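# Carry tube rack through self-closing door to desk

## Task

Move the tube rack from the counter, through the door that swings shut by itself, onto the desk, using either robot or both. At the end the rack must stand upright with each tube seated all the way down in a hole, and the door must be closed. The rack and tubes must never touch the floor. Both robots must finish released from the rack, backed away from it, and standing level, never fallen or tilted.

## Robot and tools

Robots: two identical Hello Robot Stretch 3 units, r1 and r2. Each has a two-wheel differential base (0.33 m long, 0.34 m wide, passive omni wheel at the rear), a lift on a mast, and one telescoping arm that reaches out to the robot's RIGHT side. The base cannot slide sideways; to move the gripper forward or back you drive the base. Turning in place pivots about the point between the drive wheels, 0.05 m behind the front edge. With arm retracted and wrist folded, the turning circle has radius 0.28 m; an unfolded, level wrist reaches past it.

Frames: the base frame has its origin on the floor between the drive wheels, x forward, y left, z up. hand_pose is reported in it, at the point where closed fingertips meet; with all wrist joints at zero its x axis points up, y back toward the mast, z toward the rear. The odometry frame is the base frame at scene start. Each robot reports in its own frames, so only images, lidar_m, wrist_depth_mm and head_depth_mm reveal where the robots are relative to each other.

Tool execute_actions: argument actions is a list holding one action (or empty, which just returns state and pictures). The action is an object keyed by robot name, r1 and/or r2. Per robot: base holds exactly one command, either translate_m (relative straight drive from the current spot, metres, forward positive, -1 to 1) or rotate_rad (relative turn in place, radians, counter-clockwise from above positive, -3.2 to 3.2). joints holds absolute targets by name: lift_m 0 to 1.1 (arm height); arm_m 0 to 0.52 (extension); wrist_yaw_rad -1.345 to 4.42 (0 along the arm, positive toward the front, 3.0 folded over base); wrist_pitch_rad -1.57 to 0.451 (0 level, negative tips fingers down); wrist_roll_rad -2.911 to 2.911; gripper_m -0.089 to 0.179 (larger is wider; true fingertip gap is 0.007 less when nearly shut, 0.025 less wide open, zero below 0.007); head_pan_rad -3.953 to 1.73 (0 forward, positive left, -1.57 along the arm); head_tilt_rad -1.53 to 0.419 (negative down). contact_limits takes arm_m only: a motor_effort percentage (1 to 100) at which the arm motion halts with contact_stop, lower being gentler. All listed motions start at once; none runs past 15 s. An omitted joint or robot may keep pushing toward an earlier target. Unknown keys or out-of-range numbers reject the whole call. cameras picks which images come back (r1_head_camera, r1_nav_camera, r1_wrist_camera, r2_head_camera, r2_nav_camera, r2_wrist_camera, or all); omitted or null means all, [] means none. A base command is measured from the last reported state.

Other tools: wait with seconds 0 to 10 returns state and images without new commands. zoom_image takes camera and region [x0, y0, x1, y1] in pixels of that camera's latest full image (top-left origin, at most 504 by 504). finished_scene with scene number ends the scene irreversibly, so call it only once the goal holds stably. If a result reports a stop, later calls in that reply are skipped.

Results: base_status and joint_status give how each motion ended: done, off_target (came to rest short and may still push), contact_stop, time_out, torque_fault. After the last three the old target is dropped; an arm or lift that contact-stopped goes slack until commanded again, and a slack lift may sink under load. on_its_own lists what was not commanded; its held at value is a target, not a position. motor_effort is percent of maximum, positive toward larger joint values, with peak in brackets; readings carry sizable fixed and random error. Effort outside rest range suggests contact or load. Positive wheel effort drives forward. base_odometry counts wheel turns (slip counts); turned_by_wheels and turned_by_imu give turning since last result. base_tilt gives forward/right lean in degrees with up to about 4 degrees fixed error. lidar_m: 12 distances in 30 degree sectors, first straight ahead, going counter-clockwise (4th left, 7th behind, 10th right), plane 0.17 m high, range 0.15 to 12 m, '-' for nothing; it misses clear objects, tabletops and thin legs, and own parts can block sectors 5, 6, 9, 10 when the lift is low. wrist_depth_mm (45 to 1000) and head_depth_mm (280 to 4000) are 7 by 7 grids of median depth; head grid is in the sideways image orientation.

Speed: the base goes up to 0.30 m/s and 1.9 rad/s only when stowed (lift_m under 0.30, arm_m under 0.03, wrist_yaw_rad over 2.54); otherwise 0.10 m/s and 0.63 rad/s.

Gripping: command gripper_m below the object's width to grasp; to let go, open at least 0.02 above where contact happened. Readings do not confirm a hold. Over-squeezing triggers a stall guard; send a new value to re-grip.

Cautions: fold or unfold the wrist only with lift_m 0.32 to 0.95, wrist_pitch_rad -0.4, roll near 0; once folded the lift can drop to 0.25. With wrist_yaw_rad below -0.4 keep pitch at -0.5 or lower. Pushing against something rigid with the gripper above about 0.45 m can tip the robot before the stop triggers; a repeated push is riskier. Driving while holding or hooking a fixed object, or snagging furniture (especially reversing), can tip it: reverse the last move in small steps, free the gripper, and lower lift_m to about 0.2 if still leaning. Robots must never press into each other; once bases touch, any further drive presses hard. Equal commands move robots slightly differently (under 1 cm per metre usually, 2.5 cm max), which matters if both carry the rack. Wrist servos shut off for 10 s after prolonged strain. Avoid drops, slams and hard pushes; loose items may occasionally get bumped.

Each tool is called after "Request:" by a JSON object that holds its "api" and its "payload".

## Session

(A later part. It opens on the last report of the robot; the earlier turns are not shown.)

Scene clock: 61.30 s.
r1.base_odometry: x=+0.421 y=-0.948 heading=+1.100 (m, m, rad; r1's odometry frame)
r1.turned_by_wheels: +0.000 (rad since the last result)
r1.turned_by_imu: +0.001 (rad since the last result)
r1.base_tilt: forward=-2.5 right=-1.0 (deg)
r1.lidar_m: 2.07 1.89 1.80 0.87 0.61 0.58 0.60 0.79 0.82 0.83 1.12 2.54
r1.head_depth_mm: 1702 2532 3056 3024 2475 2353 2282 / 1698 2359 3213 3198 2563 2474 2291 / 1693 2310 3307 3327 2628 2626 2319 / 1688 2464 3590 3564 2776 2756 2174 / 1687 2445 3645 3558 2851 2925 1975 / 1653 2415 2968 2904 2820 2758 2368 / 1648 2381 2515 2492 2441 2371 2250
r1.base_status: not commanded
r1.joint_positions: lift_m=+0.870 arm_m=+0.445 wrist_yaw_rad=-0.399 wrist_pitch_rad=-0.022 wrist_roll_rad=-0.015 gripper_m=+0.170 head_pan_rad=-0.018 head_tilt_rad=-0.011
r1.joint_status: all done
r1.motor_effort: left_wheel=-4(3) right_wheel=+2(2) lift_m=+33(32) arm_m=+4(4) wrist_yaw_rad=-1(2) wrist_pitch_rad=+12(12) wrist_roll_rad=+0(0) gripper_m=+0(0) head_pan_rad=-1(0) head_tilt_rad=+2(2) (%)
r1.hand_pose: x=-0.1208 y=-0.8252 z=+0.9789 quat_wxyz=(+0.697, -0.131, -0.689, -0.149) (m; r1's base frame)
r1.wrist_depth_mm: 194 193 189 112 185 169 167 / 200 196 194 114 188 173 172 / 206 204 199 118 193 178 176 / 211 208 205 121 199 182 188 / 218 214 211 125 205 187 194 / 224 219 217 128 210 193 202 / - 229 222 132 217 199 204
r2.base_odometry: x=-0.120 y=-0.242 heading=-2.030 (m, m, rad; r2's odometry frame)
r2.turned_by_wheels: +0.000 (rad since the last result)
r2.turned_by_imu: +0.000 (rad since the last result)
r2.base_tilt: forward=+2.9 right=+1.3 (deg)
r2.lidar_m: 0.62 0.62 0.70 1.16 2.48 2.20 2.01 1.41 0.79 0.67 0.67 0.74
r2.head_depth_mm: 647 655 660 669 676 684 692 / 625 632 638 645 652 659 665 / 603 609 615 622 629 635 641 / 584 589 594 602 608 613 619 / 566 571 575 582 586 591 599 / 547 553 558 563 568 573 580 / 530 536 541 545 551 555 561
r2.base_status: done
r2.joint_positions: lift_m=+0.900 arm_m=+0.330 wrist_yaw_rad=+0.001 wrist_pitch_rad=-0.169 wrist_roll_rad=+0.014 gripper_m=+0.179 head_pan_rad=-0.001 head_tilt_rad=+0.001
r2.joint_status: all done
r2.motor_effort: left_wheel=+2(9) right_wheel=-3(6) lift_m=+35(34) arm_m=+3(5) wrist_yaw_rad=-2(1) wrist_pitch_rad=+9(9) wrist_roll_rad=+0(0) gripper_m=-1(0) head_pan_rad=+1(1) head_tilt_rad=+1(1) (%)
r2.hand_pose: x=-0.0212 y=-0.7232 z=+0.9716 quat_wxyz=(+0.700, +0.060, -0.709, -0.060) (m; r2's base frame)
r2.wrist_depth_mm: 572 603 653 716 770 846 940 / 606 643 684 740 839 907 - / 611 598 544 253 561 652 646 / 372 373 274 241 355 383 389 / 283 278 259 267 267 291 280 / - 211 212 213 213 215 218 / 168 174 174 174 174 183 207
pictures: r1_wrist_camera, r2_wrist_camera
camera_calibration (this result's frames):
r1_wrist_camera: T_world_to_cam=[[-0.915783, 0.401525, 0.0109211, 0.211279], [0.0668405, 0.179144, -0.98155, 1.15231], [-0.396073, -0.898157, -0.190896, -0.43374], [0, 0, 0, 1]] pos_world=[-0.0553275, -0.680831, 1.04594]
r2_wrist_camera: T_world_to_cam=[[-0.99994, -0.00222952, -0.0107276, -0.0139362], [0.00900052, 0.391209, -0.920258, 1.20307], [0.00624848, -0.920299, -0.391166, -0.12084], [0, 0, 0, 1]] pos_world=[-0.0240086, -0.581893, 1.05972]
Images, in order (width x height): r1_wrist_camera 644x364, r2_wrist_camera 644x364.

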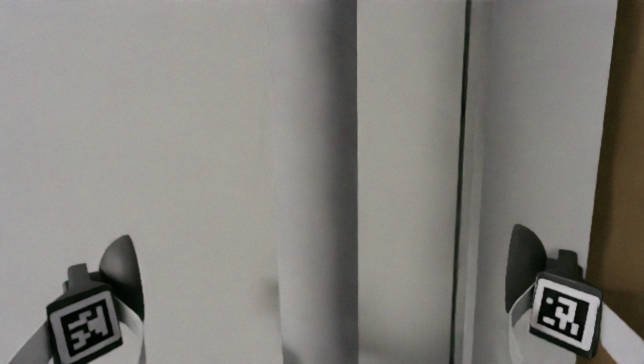

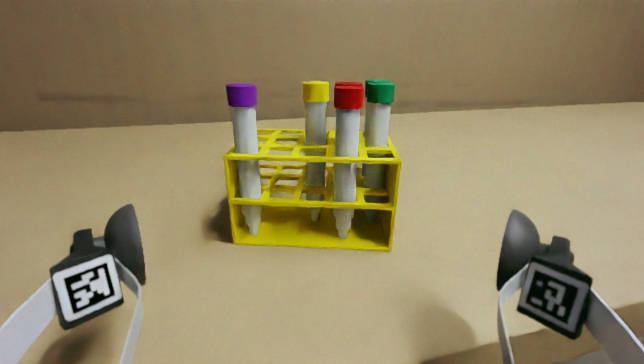

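Request:
{"api": "execute_actions", "payload": {"actions": [{"r1":{"joints":{"gripper_m":-0.04}},"r2":{"base":{"translate_m":0.008},"joints":{"lift_m":0.868}}}], "cameras": []}}

Request:
{"api": "execute_actions", "payload": {"actions": [{"r1":{"base":{"translate_m":0.1},"joints":{"arm_m":0.315}},"r2":{"joints":{"arm_m":0.46}}}], "cameras": []}}

Request:
{"api": "execute_actions", "payload": {"actions": [{"r1":{"base":{"translate_m":0.12},"joints":{"arm_m":0.205}},"r2":{"joints":{"gripper_m":0.08}}}], "cameras": []}}

Request:
{"api": "execute_actions", "payload": {"actions": [{"r1":{"base":{"translate_m":0.08},"joints":{"arm_m":0.152}},"r2":{"joints":{"lift_m":0.93}}}], "cameras": []}}

Request:
{"api": "execute_actions", "payload": {"actions": [{"r1":{"base":{"translate_m":0.08},"joints":{"arm_m":0.11}},"r2":{"joints":{"arm_m":0.01,"wrist_yaw_rad":2,"head_tilt_rad":-0.8}}}], "cameras": []}}

Request:
{"api": "execute_actions", "payload": {"actions": [{"r1":{"base":{"translate_m":0.12},"joints":{"arm_m":0.07}},"r2":{"base":{"rotate_rad":1.87}}}], "cameras": []}}

Request:
{"api": "execute_actions", "payload": {"actions": [{"r1":{"base":{"translate_m":0.15},"joints":{"arm_m":0.05,"wrist_yaw_rad":-0.5}},"r2":{"base":{"translate_m":1}}}], "cameras": ["r2_nav_camera"]}}

Scene clock: 79.70 s.
r1.base_odometry: x=+0.421 y=-0.948 heading=+1.100 (m, m, rad; r1's odometry frame)
r1.turned_by_wheels: +0.000 (rad since the last result)
r1.turned_by_imu: +0.002 (rad since the last result)
r1.base_tilt: forward=-2.4 right=-0.9 (deg)
r1.lidar_m: 2.07 1.89 1.80 0.87 0.61 0.58 0.60 0.79 0.82 0.83 1.12 2.53
r1.head_depth_mm: 1710 2532 3049 3039 2420 2377 2280 / 1711 2332 3204 3170 2583 2490 2278 / 1703 2309 3337 3383 2721 2633 2305 / 1691 2473 3552 3501 2804 2769 2205 / 1663 2460 3564 3522 2884 2891 1984 / 1662 2405 2964 2886 2865 2814 2356 / 1646 2385 2522 2456 2400 2404 2247
r1.base_status: not commanded
r1.joint_positions: lift_m=+0.870 arm_m=+0.445 wrist_yaw_rad=-0.392 wrist_pitch_rad=-0.021 wrist_roll_rad=-0.015 gripper_m=-0.039 head_pan_rad=-0.018 head_tilt_rad=-0.011
r1.joint_status: all done
r1.motor_effort: left_wheel=+1(4) right_wheel=+0(2) lift_m=+32(32) arm_m=+1(4) wrist_yaw_rad=-7(7) wrist_pitch_rad=+12(12) wrist_roll_rad=+0(0) gripper_m=-26(100) head_pan_rad=+0(0) head_tilt_rad=+2(2) (%)
r1.hand_pose: x=-0.1191 y=-0.8263 z=+0.9791 quat_wxyz=(+0.698, -0.129, -0.689, -0.146) (m; r1's base frame)
r1.wrist_depth_mm: 192 191 186 108 180 168 166 / 196 195 191 111 185 173 171 / 204 200 197 114 189 177 175 / 208 205 202 117 195 181 180 / 214 211 208 120 198 186 191 / 222 218 214 123 204 192 198 / 227 225 220 127 212 196 204
r2.base_odometry: x=-0.123 y=-0.249 heading=-2.029 (m, m, rad; r2's odometry frame)
r2.turned_by_wheels: +0.000 (rad since the last result)
r2.turned_by_imu: +0.001 (rad since the last result)
r2.base_tilt: forward=+2.9 right=+1.4 (deg)
r2.lidar_m: 0.62 0.61 0.69 1.15 2.48 2.20 2.02 1.40 0.78 0.66 0.66 0.73
r2.head_depth_mm: 640 646 654 660 667 675 682 / 616 623 630 636 642 649 656 / 595 601 609 614 622 627 634 / 576 582 588 593 599 605 611 / 558 563 568 573 579 584 590 / 541 546 551 555 560 566 571 / 525 529 534 538 543 548 552
r2.base_status: done
r2.joint_positions: lift_m=+0.868 arm_m=+0.330 wrist_yaw_rad=+0.001 wrist_pitch_rad=-0.169 wrist_roll_rad=+0.014 gripper_m=+0.179 head_pan_rad=-0.001 head_tilt_rad=+0.001
r2.joint_status: all done
r2.motor_effort: left_wheel=+2(8) right_wheel=-3(6) lift_m=+22(33) arm_m=+3(3) wrist_yaw_rad=-2(2) wrist_pitch_rad=+9(9) wrist_roll_rad=+0(0) gripper_m=+1(0) head_pan_rad=+0(0) head_tilt_rad=+1(1) (%)
r2.hand_pose: x=-0.0212 y=-0.7232 z=+0.9402 quat_wxyz=(+0.700, +0.060, -0.709, -0.060) (m; r2's base frame)
r2.wrist_depth_mm: 576 621 656 704 781 840 953 / 596 643 687 240 811 878 - / 474 467 424 249 280 505 508 / 294 293 269 259 277 305 307 / 218 219 213 215 216 229 219 / - 166 167 167 168 169 188 / 132 136 137 140 150 172 254
pictures: none
No camera images: the call's "cameras" was empty. Leave "cameras" out to get every camera's image.

Scene clock: 81.93 s.
r1.base_odometry: x=+0.467 y=-0.859 heading=+1.100 (m, m, rad; r1's odometry frame)
r1.turned_by_wheels: +0.000 (rad since the last result)
r1.turned_by_imu: +0.000 (rad since the last result)
r1.base_tilt: forward=-2.3 right=-1.0 (deg)
r1.lidar_m: 1.98 1.85 1.75 1.00 0.71 0.67 0.68 0.91 0.70 0.72 1.09 2.45
r1.head_depth_mm: 1717 2492 2967 2943 2447 2291 2259 / 1705 2226 3093 3076 2472 2432 2320 / 1685 2445 3283 3257 2527 2543 2305 / 1682 2458 3454 3431 2718 2681 2311 / 1675 2448 3450 3437 2804 2804 1956 / 1658 2428 2880 2841 2763 2771 2339 / 1644 2333 2445 2392 2371 2359 2259
r1.base_status: done
r1.joint_positions: lift_m=+0.870 arm_m=+0.315 wrist_yaw_rad=-0.408 wrist_pitch_rad=-0.022 wrist_roll_rad=-0.015 gripper_m=-0.030 head_pan_rad=-0.018 head_tilt_rad=-0.011
r1.joint_status: all done
r1.on_its_own: gripper_m is held at -0.031, not at your -0.040, by its stall guard, which is still easing
r1.motor_effort: left_wheel=-5(21) right_wheel=+4(19) lift_m=+32(32) arm_m=-3(10) wrist_yaw_rad=+7(33) wrist_pitch_rad=+13(14) wrist_roll_rad=+0(0) gripper_m=-23(27) head_pan_rad=+0(0) head_tilt_rad=+2(2) (%)
r1.hand_pose: x=-0.1228 y=-0.6950 z=+0.9788 quat_wxyz=(+0.696, -0.134, -0.688, -0.152) (m; r1's base frame)
r1.wrist_depth_mm: 219 207 195 108 175 320 329 / 226 213 201 111 178 322 334 / 234 221 207 113 184 341 343 / 241 228 212 116 188 349 352 / 251 233 219 120 192 360 362 / 257 244 230 123 194 368 370 / 267 253 232 127 205 382 376
r2.base_odometry: x=-0.123 y=-0.249 heading=-2.029 (m, m, rad; r2's odometry frame)
r2.turned_by_wheels: +0.000 (rad since the last result)
r2.turned_by_imu: +0.000 (rad since the last result)
r2.base_tilt: forward=+2.7 right=+1.4 (deg)
r2.lidar_m: 0.61 0.61 0.69 1.15 2.48 2.10 2.02 1.40 0.78 0.66 0.66 0.73
r2.head_depth_mm: 640 645 652 659 667 673 684 / 618 623 629 636 644 650 657 / 595 602 608 615 619 626 634 / 577 582 589 593 599 605 612 / 558 563 568 573 580 585 591 / 540 545 551 555 559 566 572 / 524 529 534 539 543 549 554
r2.base_status: not commanded
r2.joint_positions: lift_m=+0.868 arm_m=+0.460 wrist_yaw_rad=+0.001 wrist_pitch_rad=-0.169 wrist_roll_rad=+0.014 gripper_m=+0.179 head_pan_rad=-0.001 head_tilt_rad=+0.001
r2.joint_status: all done
r2.motor_effort: left_wheel=+2(2) right_wheel=-3(3) lift_m=+22(22) arm_m=+3(2) wrist_yaw_rad=-1(1) wrist_pitch_rad=+8(8) wrist_roll_rad=+0(0) gripper_m=+0(1) head_pan_rad=+0(0) head_tilt_rad=+1(1) (%)
r2.hand_pose: x=-0.0212 y=-0.8532 z=+0.9402 quat_wxyz=(+0.700, +0.060, -0.709, -0.060) (m; r2's base frame)
r2.wrist_depth_mm: 478 484 538 560 89 713 778 / 498 94 580 601 89 749 836 / 468 379 170 146 97 496 499 / 290 107 109 121 102 122 305 / 216 114 139 139 131 118 219 / - 120 123 150 120 110 170 / 131 131 133 134 133 129 134
pictures: none
No camera images: the call's "cameras" was empty. Leave "cameras" out to get every camera's image.

Scene clock: 84.33 s.
r1.base_odometry: x=+0.521 y=-0.752 heading=+1.100 (m, m, rad; r1's odometry frame)
r1.turned_by_wheels: +0.000 (rad since the last result)
r1.turned_by_imu: +0.000 (rad since the last result)
r1.base_tilt: forward=-2.4 right=-0.9 (deg)
r1.lidar_m: 1.85 1.78 1.69 1.16 0.82 0.78 0.80 0.98 0.58 0.62 1.13 2.35
r1.head_depth_mm: 1704 2527 2859 2791 2397 2185 2181 / 1699 2101 2984 2945 2487 2290 2284 / 1693 2451 3177 3069 2469 2404 2329 / 1673 2445 3287 3261 2586 2544 2333 / 1670 2424 3373 3288 2644 2670 1958 / 1658 2423 2760 2661 2574 2621 2363 / 1634 2264 2365 2336 2303 2269 2162
r1.base_status: done
r1.joint_positions: lift_m=+0.870 arm_m=+0.205 wrist_yaw_rad=-0.419 wrist_pitch_rad=-0.023 wrist_roll_rad=-0.015 gripper_m=-0.021 head_pan_rad=-0.018 head_tilt_rad=-0.011
r1.joint_status: all done
r1.on_its_own: gripper_m is held at -0.022, not at your -0.040, by its stall guard, which is not easing now; wrist_yaw_rad is at rest, and its effort (+16) is outside its rest range (-12 to +12)
r1.motor_effort: left_wheel=-8(10) right_wheel=+6(14) lift_m=+32(32) arm_m=-3(10) wrist_yaw_rad=+16(17) wrist_pitch_rad=+13(13) wrist_roll_rad=+0(1) gripper_m=-20(23) head_pan_rad=+0(0) head_tilt_rad=+2(2) (%)
r1.hand_pose: x=-0.1255 y=-0.5837 z=+0.9786 quat_wxyz=(+0.695, -0.138, -0.688, -0.156) (m; r1's base frame)
r1.wrist_depth_mm: 261 232 208 107 170 159 469 / 274 241 214 110 175 162 481 / 289 248 222 113 180 168 500 / 297 258 229 117 184 172 501 / 307 271 237 120 187 176 526 / 323 280 252 122 188 183 524 / 340 292 251 126 202 365 549
r2.base_odometry: x=-0.123 y=-0.249 heading=-2.029 (m, m, rad; r2's odometry frame)
r2.turned_by_wheels: +0.000 (rad since the last result)
r2.turned_by_imu: +0.000 (rad since the last result)
r2.base_tilt: forward=+2.8 right=+1.4 (deg)
r2.lidar_m: 0.62 0.61 0.70 1.15 2.48 1.98 2.01 1.40 0.78 0.66 0.66 0.73
r2.head_depth_mm: 640 645 654 659 667 674 684 / 617 623 631 636 644 650 658 / 596 601 608 614 619 627 634 / 576 582 587 594 599 605 611 / 558 562 568 574 579 585 590 / 540 546 550 555 561 566 572 / 525 529 534 538 543 548 553
r2.base_status: not commanded
r2.joint_positions: lift_m=+0.868 arm_m=+0.460 wrist_yaw_rad=+0.001 wrist_pitch_rad=-0.169 wrist_roll_rad=+0.014 gripper_m=+0.084 head_pan_rad=-0.001 head_tilt_rad=+0.001
r2.joint_status: gripper_m off_target (ended at +0.084, target +0.080)
r2.motor_effort: left_wheel=+2(2) right_wheel=-3(3) lift_m=+22(22) arm_m=+3(3) wrist_yaw_rad=-2(2) wrist_pitch_rad=+9(9) wrist_roll_rad=+0(0) gripper_m=-25(100) head_pan_rad=+0(0) head_tilt_rad=+1(1) (%)
r2.hand_pose: x=-0.0212 y=-0.8532 z=+0.9402 quat_wxyz=(+0.700, +0.060, -0.709, -0.060) (m; r2's base frame)
r2.wrist_depth_mm: 474 496 545 579 124 703 782 / 498 520 565 594 108 770 847 / 464 423 163 143 133 497 505 / 289 253 127 151 123 262 307 / 210 200 132 148 140 205 218 / 172 - 149 163 156 - 169 / - 136 136 137 138 138 139
pictures: none
No camera images: the call's "cameras" was empty. Leave "cameras" out to get every camera's image.

Scene clock: 86.33 s.
r1.base_odometry: x=+0.558 y=-0.681 heading=+1.099 (m, m, rad; r1's odometry frame)
r1.turned_by_wheels: -0.001 (rad since the last result)
r1.turned_by_imu: +0.000 (rad since the last result)
r1.base_tilt: forward=-2.4 right=-0.9 (deg)
r1.lidar_m: 1.77 1.74 1.66 1.27 0.89 0.85 0.87 1.01 0.53 0.59 1.23 2.27
r1.head_depth_mm: 1712 2522 2788 2739 2456 2135 2135 / 1692 2103 2925 2865 2503 2224 2180 / 1692 2488 3087 3024 2426 2346 2285 / 1680 2433 3232 3226 2546 2478 2337 / 1672 2444 3263 3253 2590 2597 2244 / 1660 2405 2727 2595 2537 2501 2248 / 1634 2231 2311 2305 2255 2199 2148
r1.base_status: done
r1.joint_positions: lift_m=+0.870 arm_m=+0.152 wrist_yaw_rad=-0.432 wrist_pitch_rad=-0.023 wrist_roll_rad=-0.015 gripper_m=-0.021 head_pan_rad=-0.018 head_tilt_rad=-0.011
r1.joint_status: all done
r1.on_its_own: gripper_m is held at -0.022, not at your -0.040, by its stall guard, which is not easing now; wrist_yaw_rad is at rest, and its effort (+28) is outside its rest range (-12 to +12)
r1.motor_effort: left_wheel=-11(13) right_wheel=+9(14) lift_m=+33(33) arm_m=+1(9) wrist_yaw_rad=+28(28) wrist_pitch_rad=+13(14) wrist_roll_rad=+0(0) gripper_m=-21(22) head_pan_rad=+0(0) head_tilt_rad=+2(2) (%)
r1.hand_pose: x=-0.1286 y=-0.5290 z=+0.9785 quat_wxyz=(+0.694, -0.142, -0.687, -0.161) (m; r1's base frame)
r1.wrist_depth_mm: 301 252 217 107 170 153 559 / 312 261 224 110 173 156 563 / 324 272 231 113 178 160 573 / 344 284 239 117 183 165 592 / 357 296 251 119 185 169 609 / 374 308 267 122 184 173 625 / 397 319 265 126 202 179 644
r2.base_odometry: x=-0.123 y=-0.249 heading=-2.029 (m, m, rad; r2's odometry frame)
r2.turned_by_wheels: +0.000 (rad since the last result)
r2.turned_by_imu: +0.000 (rad since the last result)
r2.base_tilt: forward=+2.9 right=+1.2 (deg)
r2.lidar_m: 0.61 0.61 0.69 1.14 2.48 1.90 2.01 1.40 0.78 0.66 0.66 0.73
r2.head_depth_mm: 641 647 654 661 666 675 681 / 617 623 631 636 642 650 657 / 596 601 608 614 621 627 631 / 576 581 588 593 599 604 611 / 559 563 568 574 579 585 590 / 540 546 551 554 561 566 572 / 524 529 533 539 543 549 554
r2.base_status: not commanded
r2.joint_positions: lift_m=+0.930 arm_m=+0.460 wrist_yaw_rad=+0.001 wrist_pitch_rad=-0.177 wrist_roll_rad=+0.014 gripper_m=+0.093 head_pan_rad=-0.001 head_tilt_rad=+0.001
r2.joint_status: all done
r2.on_its_own: gripper_m is held at +0.092, not at your +0.080, by its stall guard, which is still easing
r2.motor_effort: left_wheel=+2(2) right_wheel=-3(3) lift_m=+36(37) arm_m=+3(3) wrist_yaw_rad=-2(2) wrist_pitch_rad=+12(12) wrist_roll_rad=+0(0) gripper_m=-20(23) head_pan_rad=+0(0) head_tilt_rad=+1(1) (%)
r2.hand_pose: x=-0.0212 y=-0.8526 z=+0.9996 quat_wxyz=(+0.700, +0.063, -0.709, -0.063) (m; r2's base frame)
r2.wrist_depth_mm: 480 497 542 576 132 706 775 / 503 522 579 141 131 751 831 / 531 558 152 145 137 738 751 / 430 381 128 151 125 394 457 / 315 301 134 149 141 308 326 / 259 - 149 163 157 - 257 / 206 205 193 194 194 209 211
pictures: none
No camera images: the call's "cameras" was empty. Leave "cameras" out to get every camera's image.

Scene clock: 90.83 s.
r1.base_odometry: x=+0.594 y=-0.610 heading=+1.099 (m, m, rad; r1's odometry frame)
r1.turned_by_wheels: +0.000 (rad since the last result)
r1.turned_by_imu: +0.001 (rad since the last result)
r1.base_tilt: forward=-2.5 right=-0.9 (deg)
r1.lidar_m: 1.70 1.71 1.62 1.37 0.97 0.92 0.94 1.05 0.48 0.57 1.34 2.20
r1.head_depth_mm: 1721 2382 2705 2697 2446 2053 2084 / 1626 2193 2874 2810 2458 2159 2160 / 1685 2462 3022 3006 2575 2268 2241 / 1689 2445 3124 3141 2553 2403 2325 / 1688 2433 3252 3172 2506 2521 2329 / 1675 2394 2665 2545 2404 2423 2241 / 1662 2214 2281 2237 2205 2169 2091
r1.base_status: done
r1.joint_positions: lift_m=+0.870 arm_m=+0.110 wrist_yaw_rad=-0.466 wrist_pitch_rad=-0.023 wrist_roll_rad=-0.015 gripper_m=-0.021 head_pan_rad=-0.018 head_tilt_rad=-0.011
r1.joint_status: all done
r1.on_its_own: wrist_yaw_rad is held at -0.449, not at your -0.400, by its stall guard, which is not easing now; gripper_m is held at -0.022, not at your -0.040, by its stall guard, which is not easing now; wrist_yaw_rad is at rest, and its effort (+14) is outside its rest range (-12 to +12)
r1.motor_effort: left_wheel=-7(9) right_wheel=+5(15) lift_m=+33(33) arm_m=-2(11) wrist_yaw_rad=+14(27) wrist_pitch_rad=+13(13) wrist_roll_rad=+0(0) gripper_m=-21(22) head_pan_rad=+0(0) head_tilt_rad=+2(2) (%)
r1.hand_pose: x=-0.1363 y=-0.4836 z=+0.9785 quat_wxyz=(+0.692, -0.154, -0.684, -0.173) (m; r1's base frame)
r1.wrist_depth_mm: 332 270 225 107 168 149 638 / 346 280 232 110 172 153 654 / 364 290 239 113 177 156 674 / 380 302 248 116 180 160 677 / 401 321 260 119 183 163 702 / 423 331 281 122 181 169 723 / 453 348 275 126 199 172 741
r2.base_odometry: x=-0.123 y=-0.249 heading=-2.029 (m, m, rad; r2's odometry frame)
r2.turned_by_wheels: +0.000 (rad since the last result)
r2.turned_by_imu: +0.001 (rad since the last result)
r2.base_tilt: forward=+3.0 right=+1.4 (deg)
r2.lidar_m: 0.62 0.61 0.69 1.15 2.48 1.82 2.01 1.40 0.78 0.66 0.66 0.73
r2.head_depth_mm: 589 691 835 1041 302 1228 1128 / 569 664 787 290 295 1190 1111 / 550 637 758 889 302 314 1113 / 532 614 726 876 1002 - 1115 / 515 592 695 841 1035 1236 1118 / 501 572 666 800 995 1221 1118 / 486 552 642 761 941 1200 1117
r2.base_status: not commanded
r2.joint_positions: lift_m=+0.930 arm_m=+0.010 wrist_yaw_rad=+1.999 wrist_pitch_rad=-0.177 wrist_roll_rad=+0.014 gripper_m=+0.096 head_pan_rad=-0.001 head_tilt_rad=-0.790
r2.joint_status: all done
r2.on_its_own: gripper_m is held at +0.095, not at your +0.080, by its stall guard, which is not easing now
r2.motor_effort: left_wheel=+2(2) right_wheel=-3(3) lift_m=+36(35) arm_m=-4(3) wrist_yaw_rad=+1(5) wrist_pitch_rad=+12(12) wrist_roll_rad=+0(0) gripper_m=-19(20) head_pan_rad=+0(1) head_tilt_rad=-3(26) (%)
r2.hand_pose: x=+0.2043 y=-0.0525 z=+0.9996 quat_wxyz=(+0.432, +0.630, -0.331, +0.554) (m; r2's base frame)
r2.wrist_depth_mm: 584 556 535 519 503 493 471 / 644 603 569 145 138 522 497 / 684 657 140 149 144 544 531 / 730 691 131 157 145 577 567 / 816 732 133 152 142 606 604 / 878 - 149 166 159 - 658 / 987 909 845 807 760 741 703
pictures: none
No camera images: the call's "cameras" was empty. Leave "cameras" out to get every camera's image.

Scene clock: 94.77 s.
r1.base_odometry: x=+0.649 y=-0.503 heading=+1.099 (m, m, rad; r1's odometry frame)
r1.turned_by_wheels: +0.000 (rad since the last result)
r1.turned_by_imu: -0.004 (rad since the last result)
r1.base_tilt: forward=-2.5 right=-1.0 (deg)
r1.lidar_m: 1.70 1.66 1.57 1.54 1.08 1.02 1.05 1.11 0.43 0.57 1.42 2.10
r1.head_depth_mm: 1718 2374 2586 2622 2414 1956 1959 / 1502 2468 2723 2732 2474 2039 2066 / 1690 2481 2876 2870 2520 2156 2124 / 1685 2443 3001 3001 2338 2261 2236 / 1675 2413 3153 2897 2424 2454 2209 / 1663 2414 2612 2553 2349 2433 2276 / 1651 2190 2186 2164 2087 2117 2068
r1.base_status: done
r1.joint_positions: lift_m=+0.870 arm_m=+0.070 wrist_yaw_rad=-0.536 wrist_pitch_rad=-0.023 wrist_roll_rad=-0.015 gripper_m=-0.021 head_pan_rad=-0.018 head_tilt_rad=-0.011
r1.joint_status: all done
r1.on_its_own: wrist_yaw_rad is held at -0.529, not at your -0.400, by its stall guard, which is not easing now; gripper_m is held at -0.022, not at your -0.040, by its stall guard, which is not easing now
r1.motor_effort: left_wheel=-1(14) right_wheel=+3(13) lift_m=+33(32) arm_m=+3(10) wrist_yaw_rad=+6(55) wrist_pitch_rad=+13(13) wrist_roll_rad=+0(1) gripper_m=-20(23) head_pan_rad=+0(0) head_tilt_rad=+2(3) (%)
r1.hand_pose: x=-0.1519 y=-0.4346 z=+0.9786 quat_wxyz=(+0.685, -0.178, -0.679, -0.197) (m; r1's base frame)
r1.wrist_depth_mm: 361 286 230 107 167 148 773 / 383 295 239 110 172 150 770 / 403 307 247 113 175 153 788 / 433 324 255 116 181 157 839 / 451 335 268 119 183 160 846 / 480 355 292 122 180 164 847 / 518 372 285 126 197 167 906
r2.base_odometry: x=-0.123 y=-0.249 heading=-0.160 (m, m, rad; r2's odometry frame)
r2.turned_by_wheels: +1.870 (rad since the last result)
r2.turned_by_imu: +1.867 (rad since the last result)
r2.base_tilt: forward=+2.9 right=+1.2 (deg)
r2.lidar_m: 2.34 1.71 2.01 2.01 0.93 0.69 0.66 0.69 0.64 0.61 0.64 0.87
r2.head_depth_mm: 1761 1789 1793 1608 303 1232 1125 / 2157 2395 2033 289 295 1184 1109 / 2153 2386 2041 1729 301 314 1113 / 2153 2418 2046 1695 1413 - 1110 / 2148 2411 2058 1685 1426 1239 1116 / 2141 2425 2057 1702 1454 1264 1113 / 2138 2422 2068 1708 1461 1265 1119
r2.base_status: done
r2.joint_positions: lift_m=+0.930 arm_m=+0.010 wrist_yaw_rad=+1.999 wrist_pitch_rad=-0.177 wrist_roll_rad=+0.014 gripper_m=+0.096 head_pan_rad=-0.001 head_tilt_rad=-0.790
r2.joint_status: not commanded
r2.on_its_own: gripper_m is held at +0.095, not at your +0.080, by its stall guard, which is not easing now
r2.motor_effort: left_wheel=-4(10) right_wheel=+3(9) lift_m=+35(36) arm_m=-3(3) wrist_yaw_rad=+0(0) wrist_pitch_rad=+12(12) wrist_roll_rad=+0(0) gripper_m=-19(21) head_pan_rad=+0(1) head_tilt_rad=-3(3) (%)
r2.hand_pose: x=+0.2043 y=-0.0525 z=+0.9996 quat_wxyz=(+0.432, +0.630, -0.331, +0.554) (m; r2's base frame)
r2.wrist_depth_mm: - - - - - - - / - - - 146 139 - - / - - 139 148 144 - - / - - 132 156 146 - - / - - 132 152 142 - - / - - 150 165 159 - - / - - - - - - 951
pictures: none
No camera images: the call's "cameras" was empty. Leave "cameras" out to get every camera's image.

Scene clock: 105.87 s.
r1.base_odometry: x=+0.717 y=-0.369 heading=+1.098 (m, m, rad; r1's odometry frame)
r1.turned_by_wheels: +0.000 (rad since the last result)
r1.turned_by_imu: -0.065 (rad since the last result)
r1.base_tilt: forward=-2.4 right=-0.8 (deg)
r1.lidar_m: 2.00 0.84 0.92 1.52 1.24 1.15 1.16 1.20 0.41 0.57 1.42 1.97
r1.head_depth_mm: 1709 2424 2514 2447 2409 1815 1800 / 1505 2097 2604 2527 2493 1901 1898 / 1678 2469 2687 2675 2523 1984 1978 / 1683 2459 2818 2774 2632 2031 2073 / 1680 2425 2950 2902 2631 2178 2132 / 1664 2430 2795 2712 2558 2417 2263 / 1662 2230 2294 2251 2244 2188 2118
r1.base_status: done
r1.joint_positions: lift_m=+0.870 arm_m=+0.050 wrist_yaw_rad=-0.581 wrist_pitch_rad=-0.022 wrist_roll_rad=-0.015 gripper_m=-0.021 head_pan_rad=-0.018 head_tilt_rad=-0.011
r1.joint_status: wrist_yaw_rad off_target (ended at -0.581, target -0.500); the others done
r1.on_its_own: wrist_yaw_rad is held at -0.576, not at your -0.500, by its stall guard, which is not easing now; gripper_m is held at -0.022, not at your -0.040, by its stall guard, which is not easing now
r1.motor_effort: left_wheel=-1(17) right_wheel=+2(22) lift_m=+31(32) arm_m=+3(9) wrist_yaw_rad=+4(58) wrist_pitch_rad=+12(14) wrist_roll_rad=+0(0) gripper_m=-20(25) head_pan_rad=+0(0) head_tilt_rad=+2(2) (%)
r1.hand_pose: x=-0.1618 y=-0.4083 z=+0.9787 quat_wxyz=(+0.681, -0.193, -0.674, -0.212) (m; r1's base frame)
r1.wrist_depth_mm: 363 287 230 107 168 147 943 / 385 299 239 110 172 151 961 / 407 309 247 113 176 154 - / 433 325 255 116 180 157 - / 459 339 270 119 181 161 - / 479 354 292 122 181 164 - / 523 371 285 126 197 167 -
r2.base_odometry: x=+0.864 y=-0.408 heading=-0.160 (m, m, rad; r2's odometry frame)
r2.turned_by_wheels: +0.000 (rad since the last result)
r2.turned_by_imu: +0.002 (rad since the last result)
r2.base_tilt: forward=+2.9 right=+1.3 (deg)
r2.lidar_m: 1.48 1.53 0.90 1.40 2.09 1.72 1.66 0.87 0.63 0.61 0.63 0.86
r2.head_depth_mm: 1284 1482 1688 1602 302 1226 1126 / 1279 1478 1738 290 295 1187 1108 / 1272 1466 1738 1729 301 314 1111 / 1277 1475 1741 1687 1404 - 1113 / 1273 1466 1737 1700 1417 1239 1113 / 1268 1469 1735 1696 1447 1262 1115 / 1258 1468 1738 1701 1454 1263 1120
r2.base_status: done
r2.joint_positions: lift_m=+0.930 arm_m=+0.010 wrist_yaw_rad=+1.999 wrist_pitch_rad=-0.177 wrist_roll_rad=+0.014 gripper_m=+0.096 head_pan_rad=-0.001 head_tilt_rad=-0.790
r2.joint_status: not commanded
r2.on_its_own: gripper_m is held at +0.095, not at your +0.080, by its stall guard, which is not easing now
r2.motor_effort: left_wheel=-4(6) right_wheel=+3(8) lift_m=+34(36) arm_m=-3(3) wrist_yaw_rad=+1(1) wrist_pitch_rad=+12(12) wrist_roll_rad=+0(0) gripper_m=-20(21) head_pan_rad=+0(1) head_tilt_rad=-3(3) (%)
r2.hand_pose: x=+0.2043 y=-0.0525 z=+0.9996 quat_wxyz=(+0.432, +0.630, -0.331, +0.554) (m; r2's base frame)
r2.wrist_depth_mm: - - - - - - - / - - - 146 139 - - / - - 140 148 145 - - / - - 132 157 146 - - / - - 133 153 142 - - / - - 150 166 159 - - / - - - - - - 953
pictures: r2_nav_camera (sideways: a quarter turn counterclockwise sets it upright)
camera_calibration (this result's frames):
r2_nav_camera: T_world_to_cam=[[0.698772, -0.0260485, 0.71487, -0.887797], [0.0141477, -0.998638, -0.0502175, 0.116309], [0.715205, 0.0452044, -0.697452, 0.856244], [0, 0, 0, 1]] pos_world=[0.00633229, 0.0543193, 1.23769]
Images, in order (width x height): r2_nav_camera 672x504.

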